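# Close the small wooden box's drawer with two arms

## Task

Push the small wooden box's drawer fully closed so that it stays shut on its own, with the box still standing upright on the table; then open the hand, release everything and pull the arms away.

## Robot and tools

Robot: two arms, left_arm and right_arm, facing each other across a table. Each ends in an identical five-finger right hand; the hands are not mirrored, so every hand axis and number means the same on both. left_arm's base is on the +y side.

Scene frame (used in results): origin on the table top midway between the arm bases, z = 0 at the table surface, +z up, positions in metres, orientation as quaternion wxyz. Printed positions may be slightly off, more so at long reach.

Hand point: a point 0.05 m in front of the palm, where the index pad would meet the thumb tip in a pinch. Its own axes: +z along the straightened fingers (fingertips 0.06 to 0.07 m beyond it), +y out of the palm, +x across the palm toward the little finger. The hand extends 0.08 m on the little-finger side; on the thumb side 0.02 m with the thumb turned in front of the palm, up to 0.09 m otherwise. A wrist bracket on the little-finger side sticks 0.03 m past the point along +y and 0.11 m across; it can collide.

A row is 28 numbers, each in [-1, 1], always for both arms: left_arm dx, dy, dz, rx, ry, rz, then left_gripper little, ring, middle, index, thumb_bend, thumb_turn, force_limit, speed; then the same 14 for right_arm/right_gripper. The six arm numbers are an offset, not a pose: a target displacement from the hand point's measured pose at the start of the action (for a call's first action, the last pose reported), expressed in that hand point's own axes. 1.0 equals 0.6 m of translation or 180 degrees; rx, ry, rz form one rotation vector. All zeros means stay put. The hand numbers are absolute targets: fingers and thumb_bend +1 straight/open, -1 fully curled; thumb_turn +1 beside the palm, -1 in front of it. A pinch is roughly index -0.22, thumb_bend -0.75, thumb_turn -0.57. force_limit maps -1..+1 to about 0..10 N at the fingertip (0..15 N for the two thumb motors) and only stops closing. speed maps -1..+1 to near zero..full (full travel in 0.6 s). There is no 'no change' value: to keep a hand as is, resend the last eight numbers used for it, or initially its hand_measured six plus hand_force_limit and hand_speed.

execute_actions(actions): a list of actions; each action is a table of up to 15 rows, one per 1/30 s step; a short table repeats its last row to fill 15 steps (0.5 s). Each row is measured from the action's start pose, not the previous row. An empty list just returns state and images. Per step the commanded pose is clipped to 100 mm and 16 degrees from the current pose, so far targets need several actions; motion trails commands by about 0.17 s.

move(target, speed, stop_force, blocking): target is one 28-number row as above, offsets from the last reported pose. Each hand point travels a straight line toward its goal, both paths ending together, lasting 0.5 to 10 s. speed is m/s, 0.002 to 0.5 (default 0.25); turning up to twice that in rad/s. Paths ignore obstacles. Arms are stiff: aiming even slightly past a firm contact can fault. stop_force (9 to 40 N, both arms, not in the first 0.2 s) ends an arm's path when its wrist sensor feels that much extra push against the motion; the arm then backs to its position two steps earlier and holds. Use it with very slow speed, not while rotating, and omit it when backing away from a contact. blocking=false returns after 0.5 s (not allowed with stop_force); then use wait or stop before new commands. The result adds a 'move:' line with each arm's ending (done, off_target, moving, held, contact, fault) and limits (paced = clipped, held = steps blocked), plus distance to goal.

wait(seconds): 0 to 10 s, arms hold their last command; returns early if a running move ends. stop: brakes a running move. zoom_image(camera, region): closer look at cam_left_wrist or cam_right_wrist, region [x0, y0, x1, y1] in pixels of the 616x616 image, at most 504x504. show_instructions: shows the reference image(s). finished_scene(scene): ends the scene irreversibly and reports success; call it only once the drawer is shut, box upright, hands released and clear.

Results: each arm's position, quaternion and velocities; Hand target lines (where the controller is driving it); hand_measured, hand_stopped_by (moving, target, force, stalled, fault), hand_load_n (positive pushes a finger open; near 0 means nothing held), hand_force_limit, hand_speed; Wrist force and torque in the end effector's axes (offset up to about 4 N, noise, saturating near 50 N, pushing into a surface reads as force back toward the arm); step readings with HELD marks; 'pose unreachable' when a clearance check altered a command; MOTOR HOT and fault lines. Camera images from both wrists (fisheye).

Avoid: knocking or pushing the box off the table or tipping it over; slamming the drawer; pressing hard (joint torque past limits, wrist joints only 26 N m, or 150 N external force stops that arm for 10 s); the two arms touching with any part; long heavy holds that heat motors. Approach slowly, push the drawer face gently (a slow move with stop_force works well), steady the box if needed, then open the hand and retract.

Each tool is called after ">>>" as name(argument=value, ...), one argument or row to a line, values as JSON.

Reference images:

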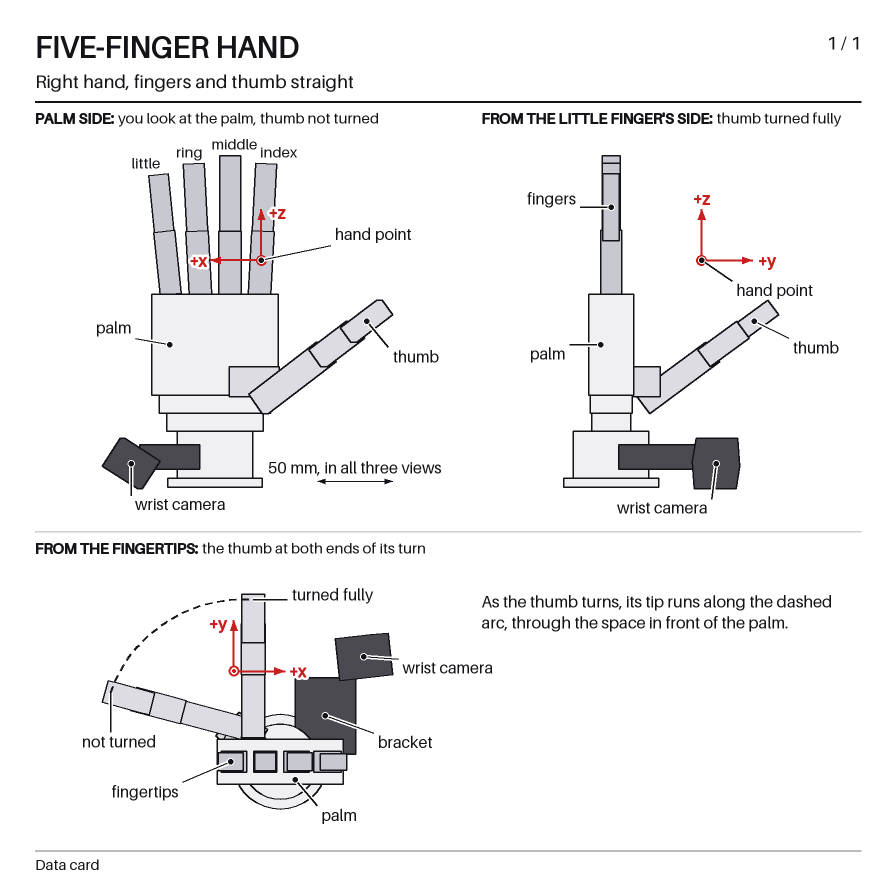

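## Session

>>> execute_actions(
  actions=[],
)

Scene clock: 0.00 s.
left_arm: end_effector_position=(+0.2804, +0.5377, +0.4751) hand_measured=(+1.000, +1.000, +1.000, +1.000, +1.000, +1.000) hand_load_n=(+0.0, +0.0, +0.0, +0.0, +0.0, +0.0) hand_stopped_by=(target, target, target, target, target, target) hand_force_limit=0.00 hand_speed=-0.80 end_effector_quat_wxyz=(-0.017, +0.308, +0.951, -0.003) end_effector_velocity=(+0.000, -0.000, -0.000) end_effector_angular_velocity=(+0.000, -0.000, -0.001) | right_arm: end_effector_position=(+0.1239, -0.2863, +0.4706) hand_measured=(+1.000, +1.000, +1.000, +1.000, +1.000, +1.000) hand_load_n=(+0.0, +0.0, +0.0, +0.0, +0.0, +0.0) hand_stopped_by=(target, target, target, target, target, target) hand_force_limit=0.00 hand_speed=-0.80 end_effector_quat_wxyz=(-0.017, -0.425, +0.905, +0.011) end_effector_velocity=(+0.001, +0.000, -0.000) end_effector_angular_velocity=(+0.000, -0.000, -0.000)
Joint positions: left_arm=[ 0.562 -1.717  1.347  1.965  1.596 -1.862] | right_arm=[-1.194 -1.696  1.353  1.946  1.546 -1.907]
Joint velocities: left_arm=[-0.001  0.001  0.    -0.    -0.     0.   ] | right_arm=[-0.001  0.001  0.    -0.001  0.    -0.001]
Motor temperatures (°C, as the motors report them): left_arm=[26 27 23 33 31 30] | right_arm=[27 27 24 38 34 38]
Wrist force (N, on the end effector, along its own x y z axes, offset not removed): no reading
Wrist torque (N m, same axes, about the end effector's origin, offset not removed): no reading
Hand target (left_arm): +0.280, +0.538, +0.475; -0.017, +0.308, +0.951, -0.003
Hand target (right_arm): +0.124, -0.286, +0.471; -0.017, -0.425, +0.905, +0.011

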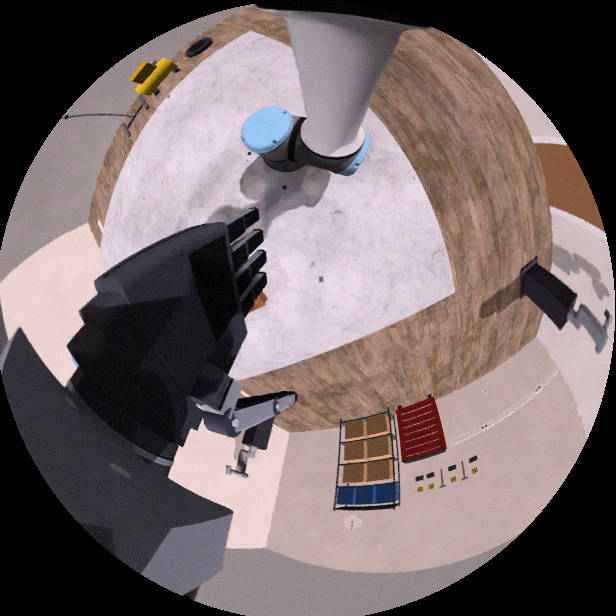

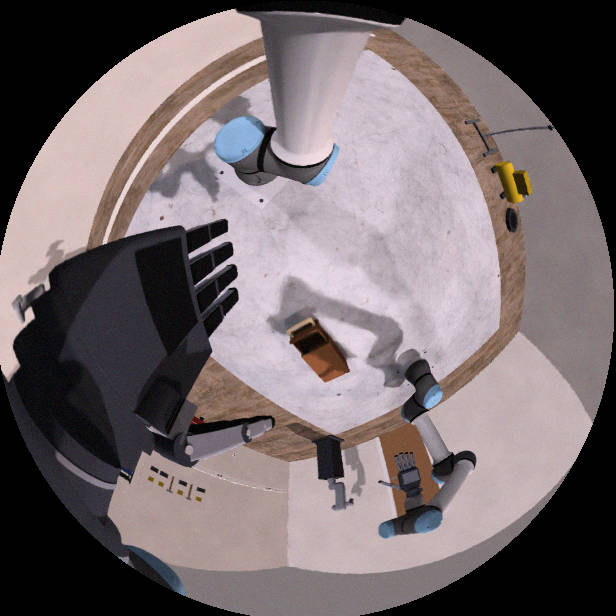

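>>> zoom_image(
  camera="cam_right_wrist",
  region=[250, 280, 390, 420],
)

>>> zoom_image(
  camera="cam_right_wrist",
  region=[130, 90, 380, 340],
)

>>> zoom_image(
  camera="cam_left_wrist",
  region=[150, 90, 400, 340],
)

Region (250, 280, 390, 420) of cam_right_wrist's 616x616 image, scaled by 3.600, with more detail than that image has.

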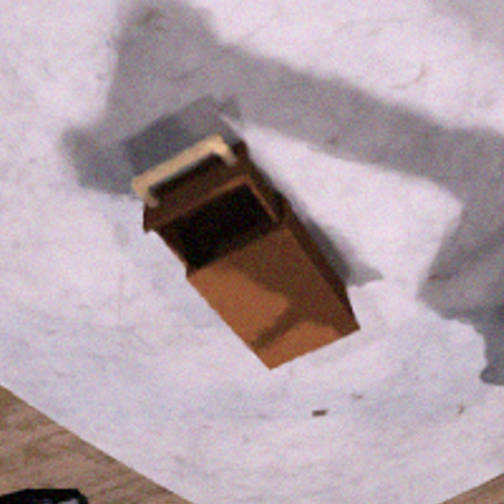

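Region (130, 90, 380, 340) of cam_right_wrist's 616x616 image, scaled by 2.016, with more detail than that image has.

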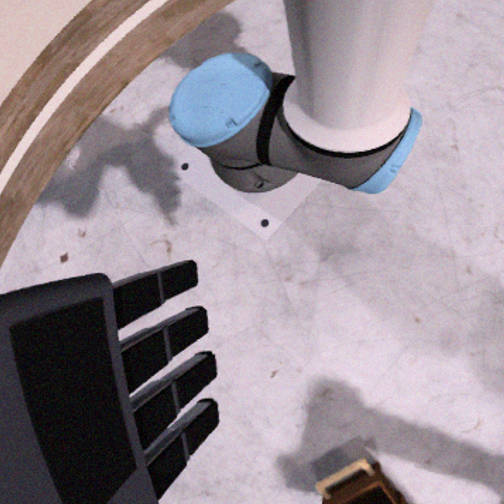

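Region (150, 90, 400, 340) of cam_left_wrist's 616x616 image, scaled by 2.016, with more detail than that image has.

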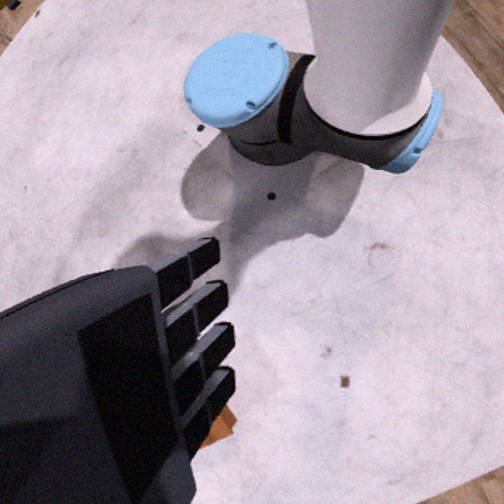

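>>> move(
  target=[-0.145,-0.06,0.167,0,0,0.8,1,1,1,1,1,1,0,-0.8,-0.277,-0.203,0.167,0,0,0.278,1,1,1,1,1,1,0,-0.8],
  speed=0.45,
)

Scene clock: 52.80 s.
left_arm: end_effector_position=(+0.3263, +0.4578, +0.3730) hand_measured=(+1.000, +1.000, +1.000, +1.000, +1.000, +1.000) hand_load_n=(+0.0, +0.0, +0.0, +0.0, +0.0, +0.0) hand_stopped_by=(target, target, target, target, target, target) hand_force_limit=0.00 hand_speed=-0.80 end_effector_quat_wxyz=(-0.003, +1.000, +0.002, -0.017) end_effector_velocity=(+0.000, -0.001, -0.001) end_effector_angular_velocity=(-0.003, +0.003, -0.015) | right_arm: end_effector_position=(+0.3195, -0.2356, +0.3629) hand_measured=(+1.000, +1.000, +1.000, +1.000, +1.000, +1.000) hand_load_n=(+0.0, +0.0, +0.0, +0.0, +0.0, +0.0) hand_stopped_by=(target, target, target, target, target, target) hand_force_limit=0.00 hand_speed=-0.80 end_effector_quat_wxyz=(-0.020, -0.003, +1.000, +0.003) end_effector_velocity=(+0.001, +0.001, -0.001) end_effector_angular_velocity=(-0.000, -0.001, -0.003)
Joint positions: left_arm=[ 0.926 -1.435  1.344  1.694  1.585  1.013] | right_arm=[-1.268 -1.425  1.355  1.675  1.548 -1.109]
Joint velocities: left_arm=[ 0.002  0.005 -0.003 -0.001  0.003  0.016] | right_arm=[ 0.001  0.003 -0.001 -0.002  0.     0.005]
Motor temperatures (°C, as the motors report them): left_arm=[26 27 23 33 31 30] | right_arm=[27 27 24 38 34 38]
Wrist force (N, on the end effector, along its own x y z axes, offset not removed): left_arm=[-3.5 -2.1 0.5] | right_arm=[-0.9 -0.7 0.9]
Wrist torque (N m, same axes, about the end effector's origin, offset not removed): left_arm=[-0.25 0.67 -0.14] | right_arm=[-0.19 0.15 -0.02]
Hand target (left_arm): +0.326, +0.458, +0.373; -0.002, +1.000, +0.001, -0.017
Hand target (right_arm): +0.320, -0.236, +0.363; -0.020, -0.003, +1.000, +0.003
Off the commanded pose (left_arm): 0.000 m, 0 deg.
Off the commanded pose (right_arm): 0.000 m, 0 deg.
move: done

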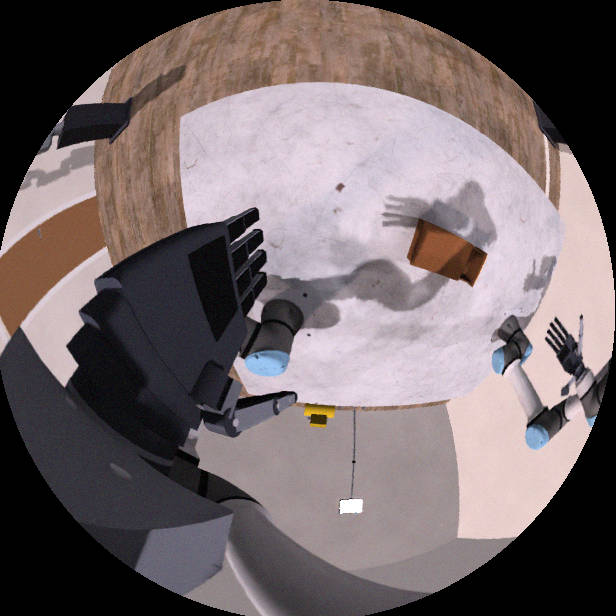

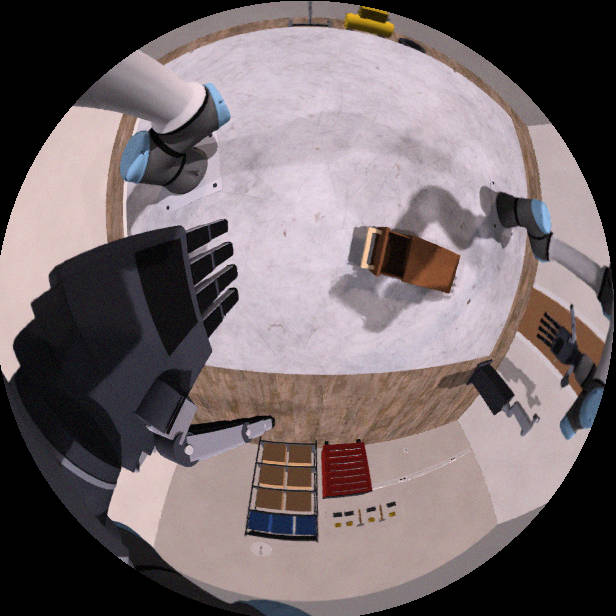

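>>> zoom_image(
  camera="cam_right_wrist",
  region=[340, 200, 480, 320],
)

>>> zoom_image(
  camera="cam_left_wrist",
  region=[380, 190, 520, 310],
)

Region (340, 200, 480, 320) of cam_right_wrist's 616x616 image, scaled by 3.600, with more detail than that image has; it fills the top 432 rows of this view, and the rest is white.

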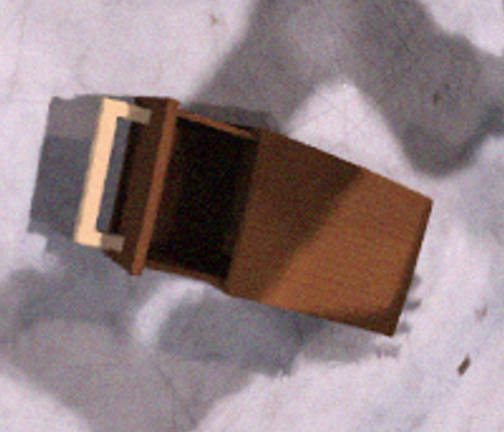

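Region (380, 190, 520, 310) of cam_left_wrist's 616x616 image, scaled by 3.600, with more detail than that image has; it fills the top 432 rows of this view, and the rest is white.

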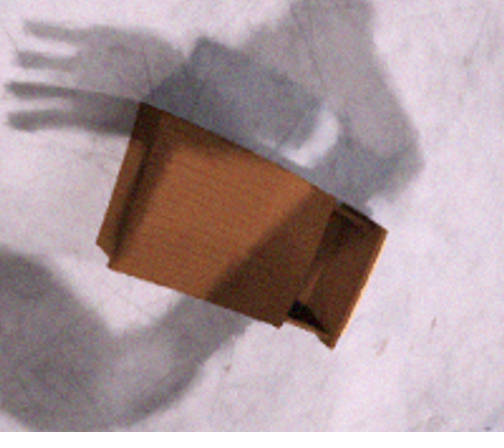

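>>> move(
  target=[-0.031,0.36,0.321,0,0.011,0.033,1,1,1,1,1,1,0,-0.8,-0.035,0.305,0.304,0,-0.013,0.033,1,1,1,1,1,1,0,-0.8],
  speed=0.3,
)

Scene clock: 106.93 s.
left_arm: end_effector_position=(+0.3017, +0.2432, +0.1801) hand_measured=(+1.000, +1.000, +1.000, +1.000, +1.000, +1.000) hand_load_n=(+0.0, +0.0, +0.0, +0.0, +0.0, +0.0) hand_stopped_by=(target, target, target, target, target, target) hand_force_limit=0.00 hand_speed=-0.80 end_effector_quat_wxyz=(-0.002, +0.999, -0.050, -0.000) end_effector_velocity=(+0.000, -0.002, -0.002) end_effector_angular_velocity=(+0.002, +0.001, +0.000) | right_arm: end_effector_position=(+0.3322, -0.0517, +0.1809) hand_measured=(+1.000, +1.000, +1.000, +1.000, +1.000, +1.000) hand_load_n=(+0.0, +0.0, +0.0, +0.0, +0.0, +0.0) hand_stopped_by=(target, target, target, target, target, target) hand_force_limit=0.00 hand_speed=-0.80 end_effector_quat_wxyz=(+0.000, +0.049, +0.999, +0.001) end_effector_velocity=(+0.000, +0.001, -0.001) end_effector_angular_velocity=(-0.001, -0.001, -0.001)
Joint positions: left_arm=[ 0.472 -1.2    1.534  1.24   1.569  0.663] | right_arm=[-0.915 -0.997  1.225  1.341  1.569 -0.651]
Joint velocities: left_arm=[-0.002  0.006 -0.002 -0.002 -0.    -0.002] | right_arm=[ 0.002  0.004 -0.005  0.001  0.001  0.003]
Motor temperatures (°C, as the motors report them): left_arm=[26 27 23 33 31 30] | right_arm=[27 27 24 38 34 38]
Wrist force (N, on the end effector, along its own x y z axes, offset not removed): left_arm=[-1.7 -1.9 0.6] | right_arm=[-0.6 -0.1 -0.1]
Wrist torque (N m, same axes, about the end effector's origin, offset not removed): left_arm=[-0.10 0.33 -0.14] | right_arm=[-0.01 0.17 0.03]
Hand target (left_arm): +0.302, +0.243, +0.180; -0.002, +0.999, -0.050, -0.000
Hand target (right_arm): +0.332, -0.052, +0.181; +0.000, +0.049, +0.999, +0.001
Off the commanded pose (left_arm): 0.000 m, 0 deg.
Off the commanded pose (right_arm): 0.000 m, 0 deg.
move: done

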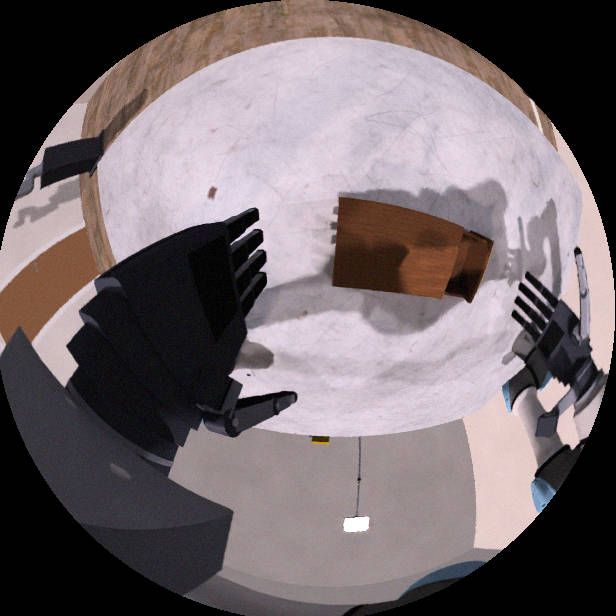

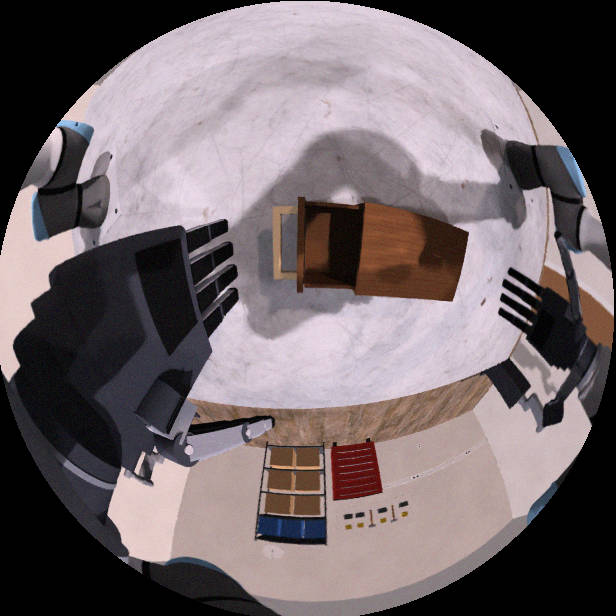

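>>> move(
  target=[0.017,0.04,0.142,0,0,0,1,1,1,1,1,1,0,-0.8,0.017,-0.01,0.142,0,0,0,1,1,1,1,1,1,0,-0.8],
  speed=0.12,
)

Scene clock: 116.60 s.
left_arm: end_effector_position=(+0.3094, +0.2187, +0.0950) hand_measured=(+1.000, +1.000, +1.000, +1.000, +1.000, +1.000) hand_load_n=(+0.0, +0.0, +0.0, +0.0, +0.0, +0.0) hand_stopped_by=(target, target, target, target, target, target) hand_force_limit=0.00 hand_speed=-0.80 end_effector_quat_wxyz=(-0.002, +0.999, -0.050, -0.000) end_effector_velocity=(+0.000, -0.000, -0.003) end_effector_angular_velocity=(+0.001, +0.001, +0.001) | right_arm: end_effector_position=(+0.3217, -0.0564, +0.0958) hand_measured=(+1.000, +1.000, +1.000, +1.000, +1.000, +1.000) hand_load_n=(+0.0, +0.0, +0.0, +0.0, +0.0, +0.0) hand_stopped_by=(target, target, target, target, target, target) hand_force_limit=0.00 hand_speed=-0.80 end_effector_quat_wxyz=(+0.000, +0.049, +0.999, +0.001) end_effector_velocity=(-0.001, -0.000, -0.002) end_effector_angular_velocity=(-0.000, +0.001, -0.000)
Joint positions: left_arm=[ 0.458 -1.069  1.575  1.068  1.569  0.649] | right_arm=[-0.906 -0.952  1.38   1.141  1.569 -0.642]
Joint velocities: left_arm=[ 0.     0.005  0.    -0.004 -0.    -0.001] | right_arm=[ 0.001  0.002  0.003 -0.004 -0.     0.001]
Motor temperatures (°C, as the motors report them): left_arm=[26 27 23 33 31 30] | right_arm=[27 27 24 38 34 38]
Wrist force (N, on the end effector, along its own x y z axes, offset not removed): left_arm=[0.5 -2.9 0.9] | right_arm=[-0.6 -1.0 1.4]
Wrist torque (N m, same axes, about the end effector's origin, offset not removed): left_arm=[-0.55 0.05 0.12] | right_arm=[-0.24 0.15 0.03]
Hand target (left_arm): +0.309, +0.219, +0.095; -0.002, +0.999, -0.050, -0.000
Hand target (right_arm): +0.322, -0.056, +0.096; +0.000, +0.049, +0.999, +0.001
Off the commanded pose (left_arm): 0.000 m, 0 deg.
Off the commanded pose (right_arm): 0.000 m, 0 deg.
move: done

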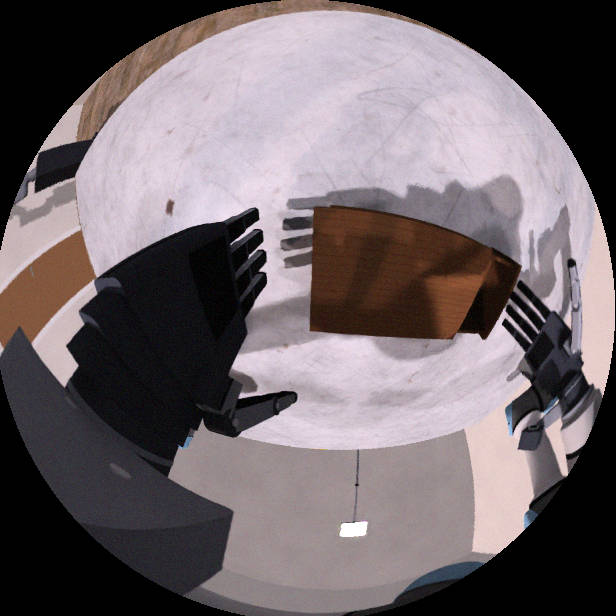

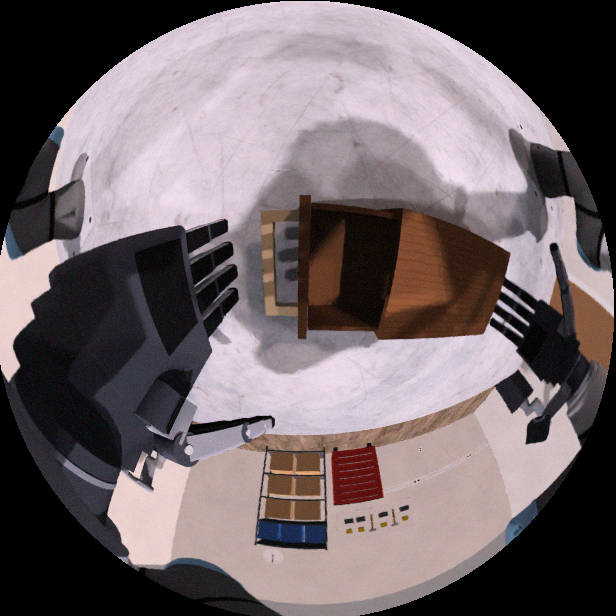

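>>> move(
  target=[0,0.07,0,0,0,0,1,1,1,1,1,1,0,-0.8,0,0.11,0,0,0,0,1,1,1,1,1,1,0,-0.8],
  speed=0.04,
  stop_force=15,
)

Scene clock: 124.30 s.
left_arm: end_effector_position=(+0.3060, +0.1858, +0.0949) hand_measured=(+1.000, +1.000, +1.000, +1.000, +1.000, +1.000) hand_load_n=(+0.0, +0.0, +0.0, +0.0, +0.0, +0.0) hand_stopped_by=(target, target, target, target, target, target) hand_force_limit=0.00 hand_speed=-0.80 end_effector_quat_wxyz=(-0.002, +0.999, -0.050, -0.000) end_effector_velocity=(+0.000, +0.000, -0.000) end_effector_angular_velocity=(+0.001, +0.000, +0.000) | right_arm: end_effector_position=(+0.3266, -0.0048, +0.0960) hand_measured=(+1.000, +1.000, +1.000, +1.000, +1.000, +1.000) hand_load_n=(+0.0, +0.0, +0.0, +0.0, +0.0, +0.0) hand_stopped_by=(target, target, target, target, target, target) hand_force_limit=0.00 hand_speed=-0.80 end_effector_quat_wxyz=(+0.000, +0.049, +0.999, +0.002) end_effector_velocity=(-0.000, -0.000, -0.000) end_effector_angular_velocity=(-0.000, +0.000, +0.000)
Joint positions: left_arm=[ 0.415 -1.026  1.505  1.095  1.569  0.606] | right_arm=[-0.849 -0.839  1.184  1.223  1.569 -0.586]
Joint velocities: left_arm=[ 0.     0.001 -0.     0.    -0.    -0.   ] | right_arm=[ 0.     0.     0.001 -0.001  0.     0.   ]
Motor temperatures (°C, as the motors report them): left_arm=[26 27 23 33 31 30] | right_arm=[27 27 24 38 34 38]
Wrist force (N, on the end effector, along its own x y z axes, offset not removed): left_arm=[0.2 -2.8 0.0] | right_arm=[-1.8 -0.8 1.6]
Wrist torque (N m, same axes, about the end effector's origin, offset not removed): left_arm=[-0.16 0.13 -0.07] | right_arm=[-0.24 0.31 0.05]
Hand target (left_arm): +0.306, +0.186, +0.095; -0.002, +0.999, -0.050, -0.000
Hand target (right_arm): +0.327, -0.005, +0.096; +0.000, +0.049, +0.999, +0.002
Off the commanded pose (left_arm): 0.009 m, 0 deg.
Off the commanded pose (right_arm): 0.014 m, 0 deg.
move: held (left_arm, right_arm); limits=held; held on 12 of 56 steps (left_arm, right_arm), including the last (left_arm, right_arm)
pose unreachable (left arm): on one or more control steps of this call, first in action 0 (counted from 0), this arm could not follow its commanded pose, so it was not sent that pose on those steps. On the call's last step it was still not sent that pose. It may still have moved: this result reports where it is.
cause: the commanded pose would bring a part of the arm too close to another arm (a part of this arm just beyond joint 4 (wrist 1) and a part of the other arm just beyond its joint 4 (wrist 1)).
pose unreachable (right arm): on one or more control steps of this call, first in action 0 (counted from 0), this arm could not follow its commanded pose, so it was not sent that pose on those steps. On the call's last step it was still not sent that pose. It may still have moved: this result reports where it is.
cause: the commanded pose would bring a part of the arm too close to another arm (a part of this arm just beyond joint 4 (wrist 1) and a part of the other arm just beyond its joint 4 (wrist 1)).

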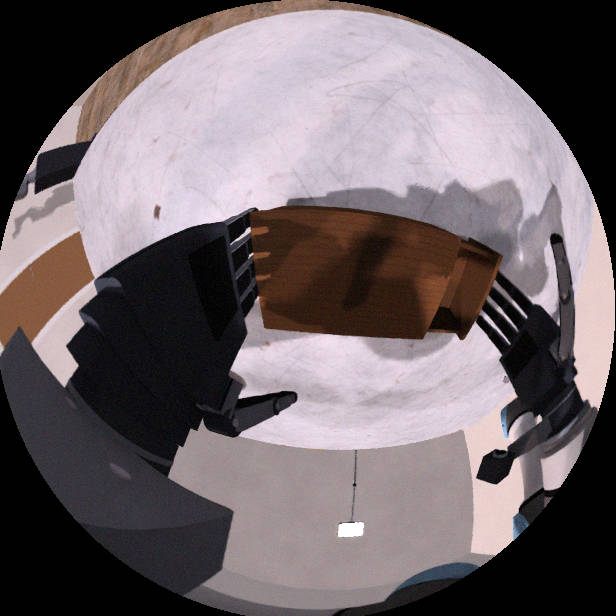

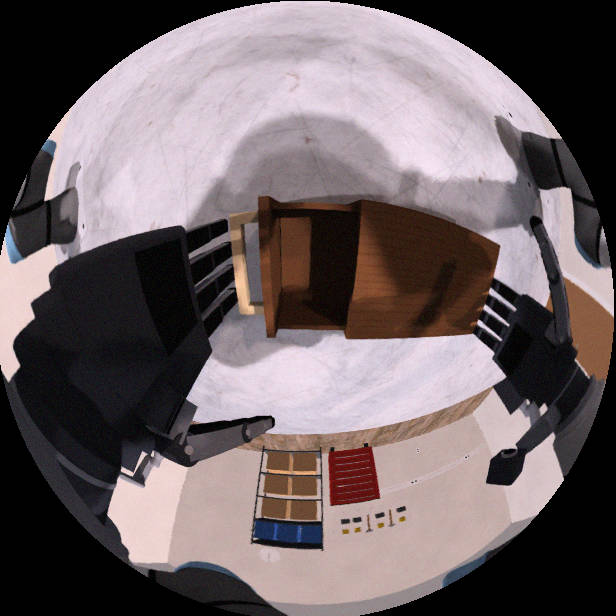

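>>> move(
  target=[0,-0.073,-0.03,-0.167,0,0,1,1,1,1,1,1,0,-0.8,0,0,0,0,0,0,1,1,1,1,1,1,0,-0.8],
  speed=0.2,
)

>>> move(
  target=[0,0,0,0,0,0,1,1,1,1,1,1,0,-0.8,0,0.1,0,0,0,0,1,1,1,1,1,1,0,-0.8],
  speed=0.04,
  stop_force=15,
)

Scene clock: 139.87 s.
left_arm: end_effector_position=(+0.3104, +0.2293, +0.1131) hand_measured=(+1.000, +1.000, +1.000, +1.000, +1.000, +1.000) hand_load_n=(+0.0, +0.0, +0.0, +0.0, +0.0, +0.0) hand_stopped_by=(target, target, target, target, target, target) hand_force_limit=0.00 hand_speed=-0.80 end_effector_quat_wxyz=(+0.256, +0.965, -0.048, -0.013) end_effector_velocity=(-0.000, +0.000, -0.000) end_effector_angular_velocity=(-0.013, +0.003, +0.000) | right_arm: end_effector_position=(+0.3266, -0.0048, +0.0960) hand_measured=(+1.000, +1.000, +1.000, +1.000, +1.000, +1.000) hand_load_n=(+0.0, +0.0, +0.0, +0.0, +0.0, +0.0) hand_stopped_by=(target, target, target, target, target, target) hand_force_limit=0.00 hand_speed=-0.80 end_effector_quat_wxyz=(+0.000, +0.049, +0.999, +0.002) end_effector_velocity=(+0.000, -0.000, +0.000) end_effector_angular_velocity=(+0.000, -0.000, -0.001)
Joint positions: left_arm=[ 0.669 -1.201  1.808  0.608  1.957  0.79 ] | right_arm=[-0.849 -0.839  1.184  1.223  1.569 -0.586]
Joint velocities: left_arm=[ 0.006  0.     0.006 -0.014  0.013  0.001] | right_arm=[-0.    -0.     0.     0.    -0.     0.001]
Motor temperatures (°C, as the motors report them): left_arm=[26 27 23 33 31 30] | right_arm=[27 27 24 38 34 38]
Wrist force (N, on the end effector, along its own x y z axes, offset not removed): left_arm=[2.0 -3.7 0.0] | right_arm=[-0.7 1.0 1.5]
Wrist torque (N m, same axes, about the end effector's origin, offset not removed): left_arm=[-0.49 -0.19 0.31] | right_arm=[0.00 0.14 0.08]
Hand target (left_arm): +0.310, +0.229, +0.113; +0.257, +0.965, -0.048, -0.013
Hand target (right_arm): +0.327, -0.005, +0.096; +0.000, +0.049, +0.999, +0.002
Off the commanded pose (left_arm): 0.000 m, 0 deg.
Off the commanded pose (right_arm): 0.000 m, 0 deg.
move: done; limits=paced

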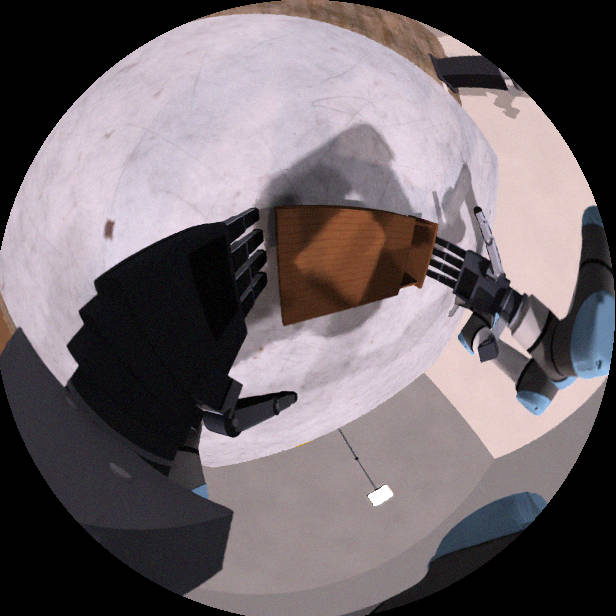

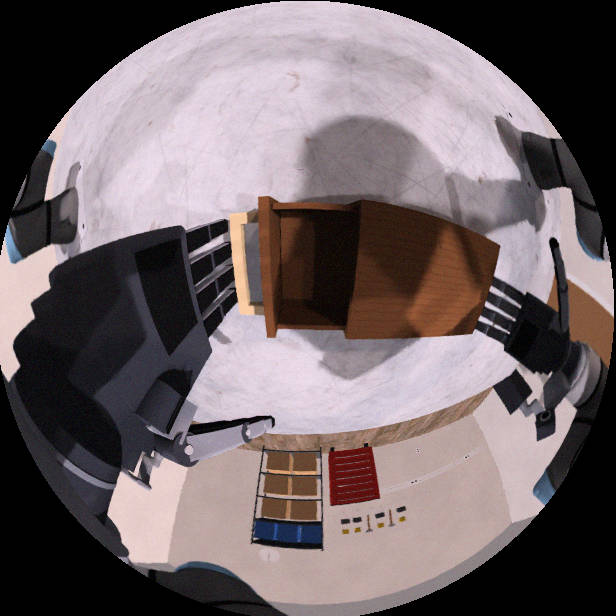

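Scene clock: 141.77 s.
left_arm: end_effector_position=(+0.3104, +0.2293, +0.1131) hand_measured=(+1.000, +1.000, +1.000, +1.000, +1.000, +1.000) hand_load_n=(+0.0, +0.0, +0.5, +0.0, +0.0, +0.0) hand_stopped_by=(target, target, target, target, target, target) hand_force_limit=0.00 hand_speed=-0.80 end_effector_quat_wxyz=(+0.256, +0.965, -0.048, -0.013) end_effector_velocity=(-0.000, +0.000, -0.000) end_effector_angular_velocity=(+0.000, +0.000, -0.000) | right_arm: end_effector_position=(+0.3324, +0.0546, +0.0962) hand_measured=(+1.000, +1.000, +1.000, +1.000, +1.000, +1.000) hand_load_n=(+0.0, +0.0, +0.5, +0.0, +0.0, +0.0) hand_stopped_by=(target, target, target, target, target, target) hand_force_limit=0.00 hand_speed=-0.80 end_effector_quat_wxyz=(+0.000, +0.049, +0.999, +0.002) end_effector_velocity=(+0.002, +0.002, +0.001) end_effector_angular_velocity=(+0.000, -0.001, -0.001)
Joint positions: left_arm=[ 0.669 -1.201  1.808  0.608  1.957  0.79 ] | right_arm=[-0.795 -0.688  0.91   1.347  1.569 -0.531]
Joint velocities: left_arm=[0. 0. 0. 0. 0. 0.] | right_arm=[ 0.     0.007 -0.015  0.007  0.001  0.001]
Motor temperatures (°C, as the motors report them): left_arm=[26 27 23 33 31 30] | right_arm=[27 27 24 38 34 38]
Wrist force (N, on the end effector, along its own x y z axes, offset not removed): left_arm=[1.9 -6.6 0.0] | right_arm=[0.5 -5.4 1.8]
Wrist torque (N m, same axes, about the end effector's origin, offset not removed): left_arm=[-0.40 -0.24 0.05] | right_arm=[0.08 0.08 -0.01]
Hand target (left_arm): +0.310, +0.229, +0.113; +0.256, +0.965, -0.048, -0.013
Hand target (right_arm): +0.332, +0.055, +0.096; +0.000, +0.049, +0.999, +0.002
Off the commanded pose (left_arm): 0.000 m, 0 deg.
Off the commanded pose (right_arm): 0.000 m, 0 deg.
move: done

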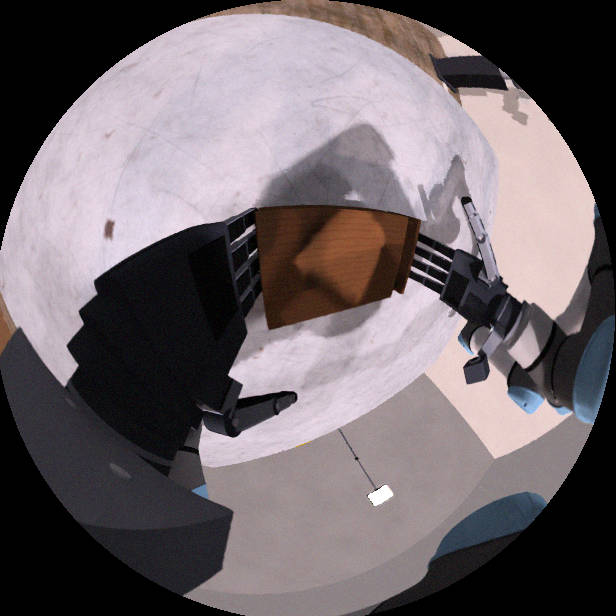

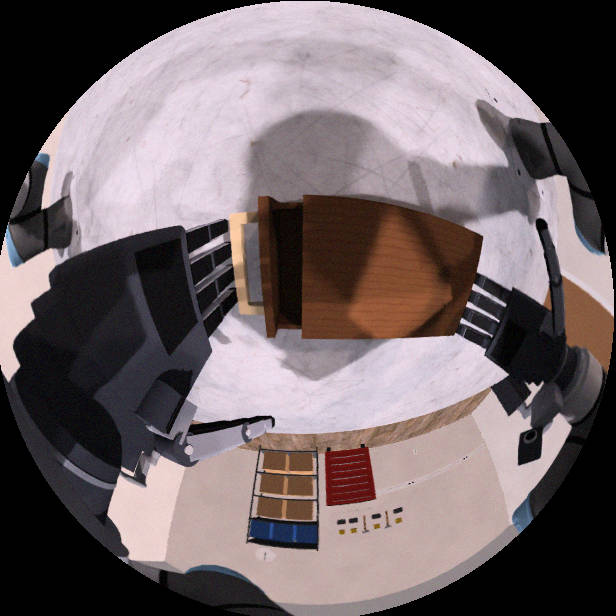

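>>> move(
  target=[0,0,0,0,0,0,1,1,1,1,1,1,0,-0.8,0,0.055,0,0,0,0,1,1,1,1,1,1,0,-0.8],
  speed=0.015,
  stop_force=12,
)

>>> zoom_image(
  camera="cam_right_wrist",
  region=[210, 180, 370, 350],
)

Scene clock: 148.00 s.
left_arm: end_effector_position=(+0.3104, +0.2293, +0.1131) hand_measured=(+1.000, +1.000, +1.000, +1.000, +1.000, +1.000) hand_load_n=(+0.0, +0.0, +2.5, +0.0, +0.0, +0.0) hand_stopped_by=(target, target, target, target, target, target) hand_force_limit=0.00 hand_speed=-0.80 end_effector_quat_wxyz=(+0.256, +0.965, -0.048, -0.013) end_effector_velocity=(+0.000, -0.000, +0.000) end_effector_angular_velocity=(-0.002, -0.002, -0.001) | right_arm: end_effector_position=(+0.3348, +0.0808, +0.0963) hand_measured=(+1.000, +1.000, +1.000, +1.000, +1.000, +1.000) hand_load_n=(+0.0, +1.0, +1.0, +1.0, +0.0, +0.0) hand_stopped_by=(target, target, target, target, target, target) hand_force_limit=0.00 hand_speed=-0.80 end_effector_quat_wxyz=(+0.000, +0.049, +0.999, +0.002) end_effector_velocity=(-0.000, -0.005, +0.000) end_effector_angular_velocity=(-0.000, +0.000, +0.002)
Joint positions: left_arm=[ 0.669 -1.201  1.808  0.608  1.957  0.79 ] | right_arm=[-0.774 -0.609  0.76   1.417  1.57  -0.51 ]
Joint velocities: left_arm=[-0.    -0.     0.    -0.003  0.     0.001] | right_arm=[-0.005 -0.017  0.032 -0.015 -0.    -0.007]
Motor temperatures (°C, as the motors report them): left_arm=[26 27 23 33 31 30] | right_arm=[27 27 24 38 34 38]
Wrist force (N, on the end effector, along its own x y z axes, offset not removed): left_arm=[-3.1 -20.5 -22.8] | right_arm=[-0.4 -24.7 1.4]
Wrist torque (N m, same axes, about the end effector's origin, offset not removed): left_arm=[2.10 1.28 -0.54] | right_arm=[1.14 0.25 -0.46]
Hand target (left_arm): +0.310, +0.229, +0.113; +0.256, +0.965, -0.048, -0.013
Hand target (right_arm): +0.335, +0.080, +0.096; +0.000, +0.049, +0.999, +0.002
Off the commanded pose (left_arm): 0.000 m, 0 deg.
Off the commanded pose (right_arm): 0.007 m, 0 deg.
move: contact (right_arm)

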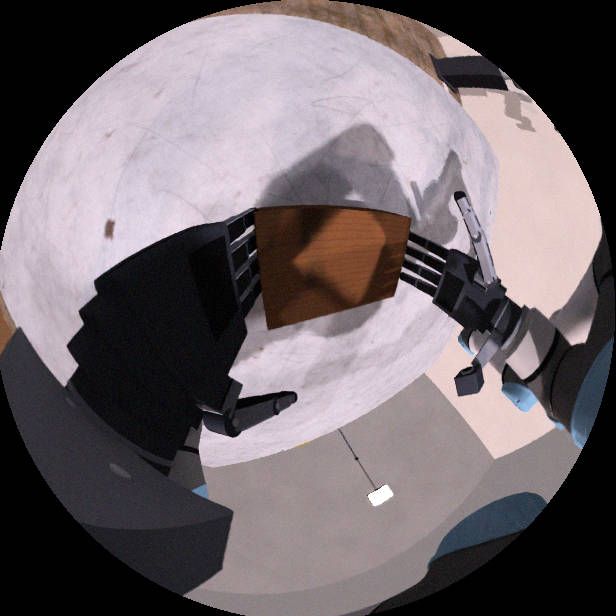

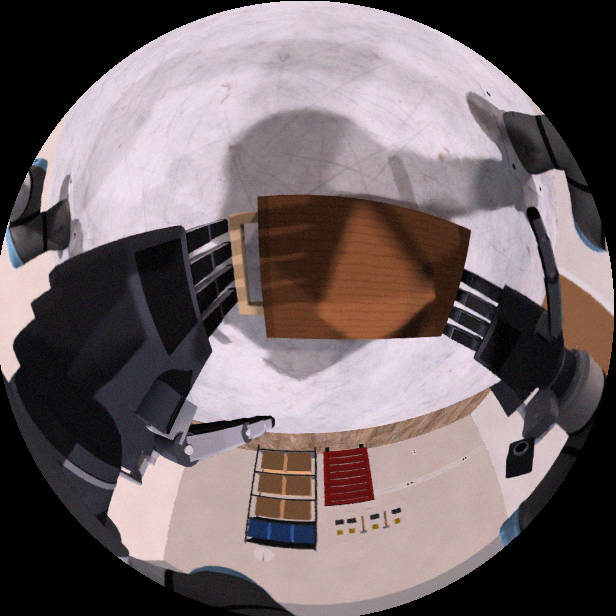

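Region (210, 180, 370, 350) of cam_right_wrist's 616x616 image, scaled by 2.965, with more detail than that image has; it fills the left 474 columns of this view, and the rest is white.

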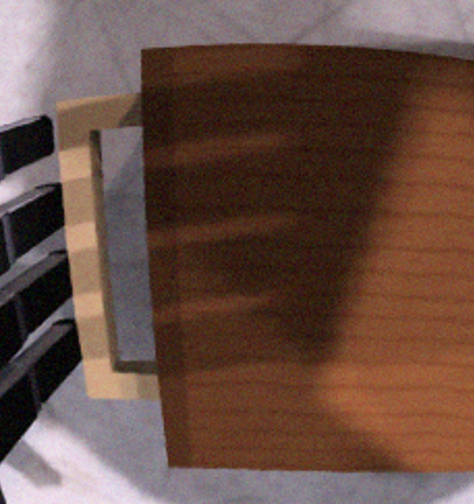

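Closed. Retreat.

>>> move(
  target=[0,-0.14,-0.2,0,0,0,1,1,1,1,1,1,0,-0.8,0,-0.3,-0.12,0,0,0,1,1,1,1,1,1,0,-0.8],
  speed=0.25,
)

>>> zoom_image(
  camera="cam_right_wrist",
  region=[300, 160, 520, 360],
)

Scene clock: 153.80 s.
left_arm: end_effector_position=(+0.3237, +0.3608, +0.1756) hand_measured=(+1.000, +1.000, +1.000, +1.000, +1.000, +1.000) hand_load_n=(+0.0, +0.0, +0.0, +0.0, +0.0, +0.0) hand_stopped_by=(target, target, target, target, target, target) hand_force_limit=0.00 hand_speed=-0.80 end_effector_quat_wxyz=(+0.256, +0.965, -0.048, -0.013) end_effector_velocity=(+0.000, +0.001, +0.000) end_effector_angular_velocity=(+0.001, +0.001, -0.003) | right_arm: end_effector_position=(+0.3172, -0.0983, +0.1674) hand_measured=(+1.000, +1.000, +1.000, +1.000, +1.000, +1.000) hand_load_n=(+0.0, +0.0, +0.0, +0.0, +0.0, +0.0) hand_stopped_by=(target, target, target, target, target, target) hand_force_limit=0.00 hand_speed=-0.80 end_effector_quat_wxyz=(+0.000, +0.049, +0.999, +0.002) end_effector_velocity=(-0.000, -0.002, +0.001) end_effector_angular_velocity=(+0.002, -0.001, +0.000)
Joint positions: left_arm=[ 0.976 -1.318  1.821  0.847  2.045  1.113] | right_arm=[-0.959 -1.105  1.429  1.245  1.569 -0.696]
Joint velocities: left_arm=[ 0.004  0.002 -0.002  0.004  0.001  0.007] | right_arm=[-0.003 -0.007  0.008 -0.002 -0.001 -0.004]
Motor temperatures (°C, as the motors report them): left_arm=[26 27 23 33 31 30] | right_arm=[27 27 24 38 34 38]
Wrist force (N, on the end effector, along its own x y z axes, offset not removed): left_arm=[0.5 -7.2 -0.8] | right_arm=[-1.3 -0.8 2.5]
Wrist torque (N m, same axes, about the end effector's origin, offset not removed): left_arm=[-0.86 0.21 0.01] | right_arm=[-0.29 0.20 -0.02]
Hand target (left_arm): +0.324, +0.361, +0.176; +0.256, +0.965, -0.048, -0.013
Hand target (right_arm): +0.317, -0.099, +0.168; +0.000, +0.049, +0.999, +0.002
Off the commanded pose (left_arm): 0.000 m, 0 deg.
Off the commanded pose (right_arm): 0.000 m, 0 deg.
move: done

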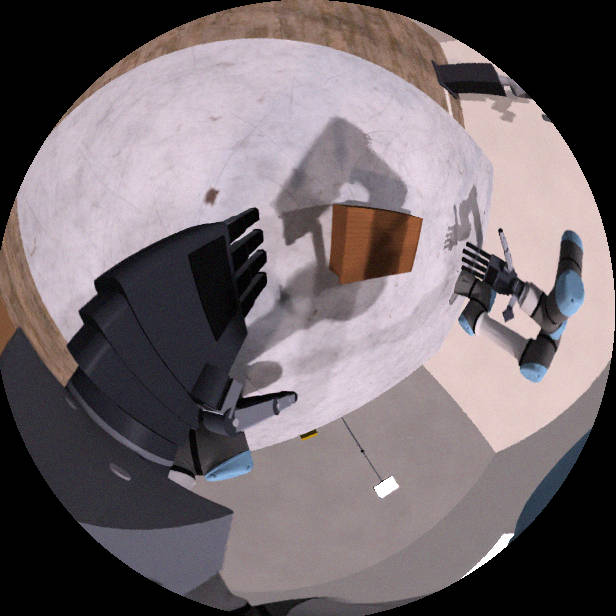

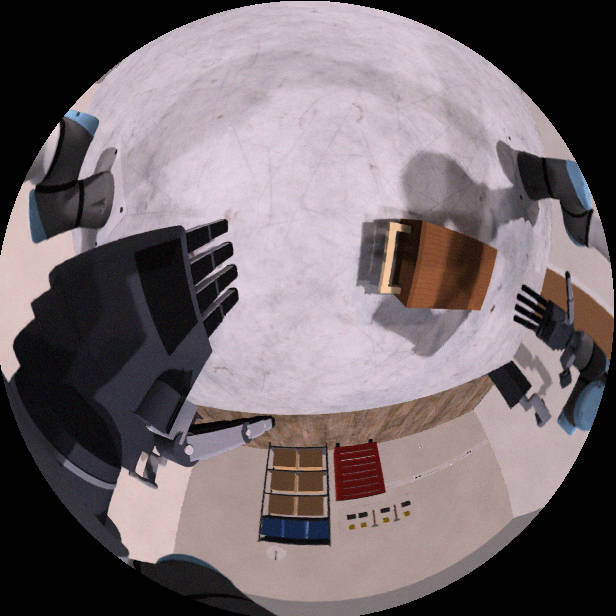

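Region (300, 160, 520, 360) of cam_right_wrist's 616x616 image, scaled by 2.291, with more detail than that image has; it fills the top 458 rows of this view, and the rest is white.

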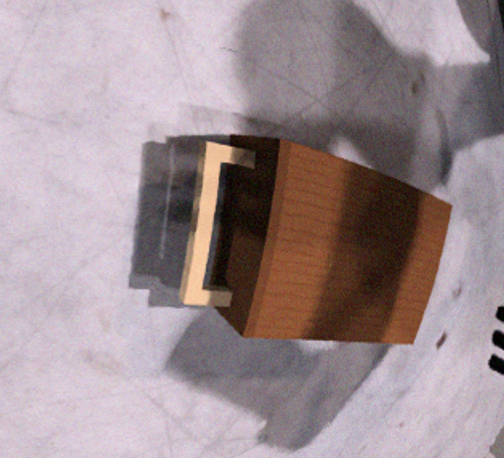

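>>> move(
  target=[0,-0.15,-0.2,0,0,0,1,1,1,1,1,1,0,-0.8,0,-0.2,-0.15,0,0,0,1,1,1,1,1,1,0,-0.8],
  speed=0.3,
)

>>> finished_scene(
  scene=1,
)

Scene clock: 159.30 s.
left_arm: end_effector_position=(+0.3376, +0.4974, +0.2352) hand_measured=(+1.000, +1.000, +1.000, +1.000, +1.000, +1.000) hand_load_n=(+0.0, +0.0, +0.0, +0.0, +0.0, +0.0) hand_stopped_by=(target, target, target, target, target, target) hand_force_limit=0.00 hand_speed=-0.80 end_effector_quat_wxyz=(+0.256, +0.965, -0.048, -0.013) end_effector_velocity=(+0.000, +0.002, +0.001) end_effector_angular_velocity=(-0.001, +0.002, -0.002) | right_arm: end_effector_position=(+0.3053, -0.2178, +0.2567) hand_measured=(+1.000, +1.000, +1.000, +1.000, +1.000, +1.000) hand_load_n=(+0.0, +0.0, +0.0, +0.0, +0.0, +0.0) hand_stopped_by=(target, target, target, target, target, target) hand_force_limit=0.00 hand_speed=-0.80 end_effector_quat_wxyz=(+0.000, +0.049, +0.999, +0.002) end_effector_velocity=(+0.000, -0.002, +0.002) end_effector_angular_velocity=(+0.001, -0.001, -0.001)
Joint positions: left_arm=[ 1.347 -1.311  1.7    1.163  2.09   1.533] | right_arm=[-1.172 -1.417  1.61   1.375  1.568 -0.908]
Joint velocities: left_arm=[ 0.006  0.004 -0.005  0.008  0.001  0.01 ] | right_arm=[-0.005 -0.005  0.002  0.002 -0.001 -0.004]
Motor temperatures (°C, as the motors report them): left_arm=[26 27 23 33 31 30] | right_arm=[27 27 24 38 34 38]
Wrist force (N, on the end effector, along its own x y z axes, offset not removed): left_arm=[-1.2 -3.7 1.6] | right_arm=[-1.6 0.4 0.7]
Wrist torque (N m, same axes, about the end effector's origin, offset not removed): left_arm=[-0.58 0.43 -0.01] | right_arm=[0.00 0.33 -0.04]
Hand target (left_arm): +0.338, +0.498, +0.235; +0.256, +0.965, -0.048, -0.013
Hand target (right_arm): +0.305, -0.218, +0.257; +0.000, +0.049, +0.999, +0.002
Off the commanded pose (left_arm): 0.000 m, 0 deg.
Off the commanded pose (right_arm): 0.000 m, 0 deg.
move: done

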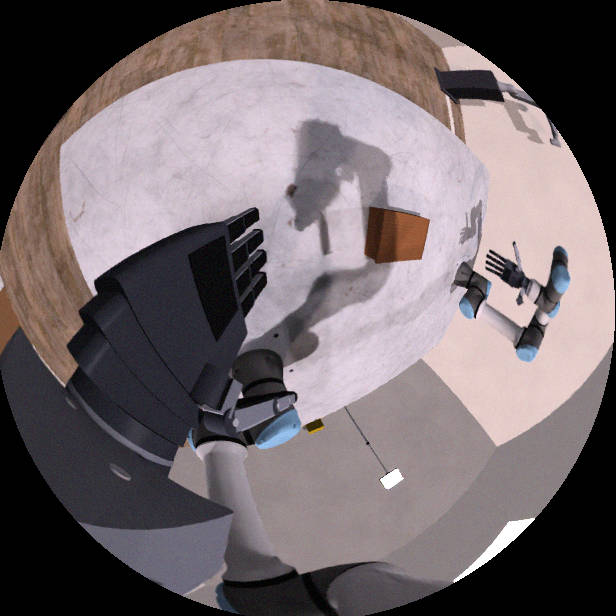

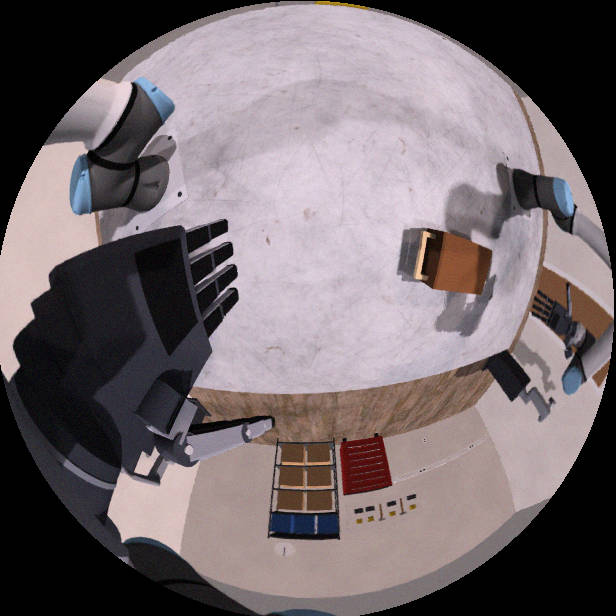

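The scene is finished: the task was done.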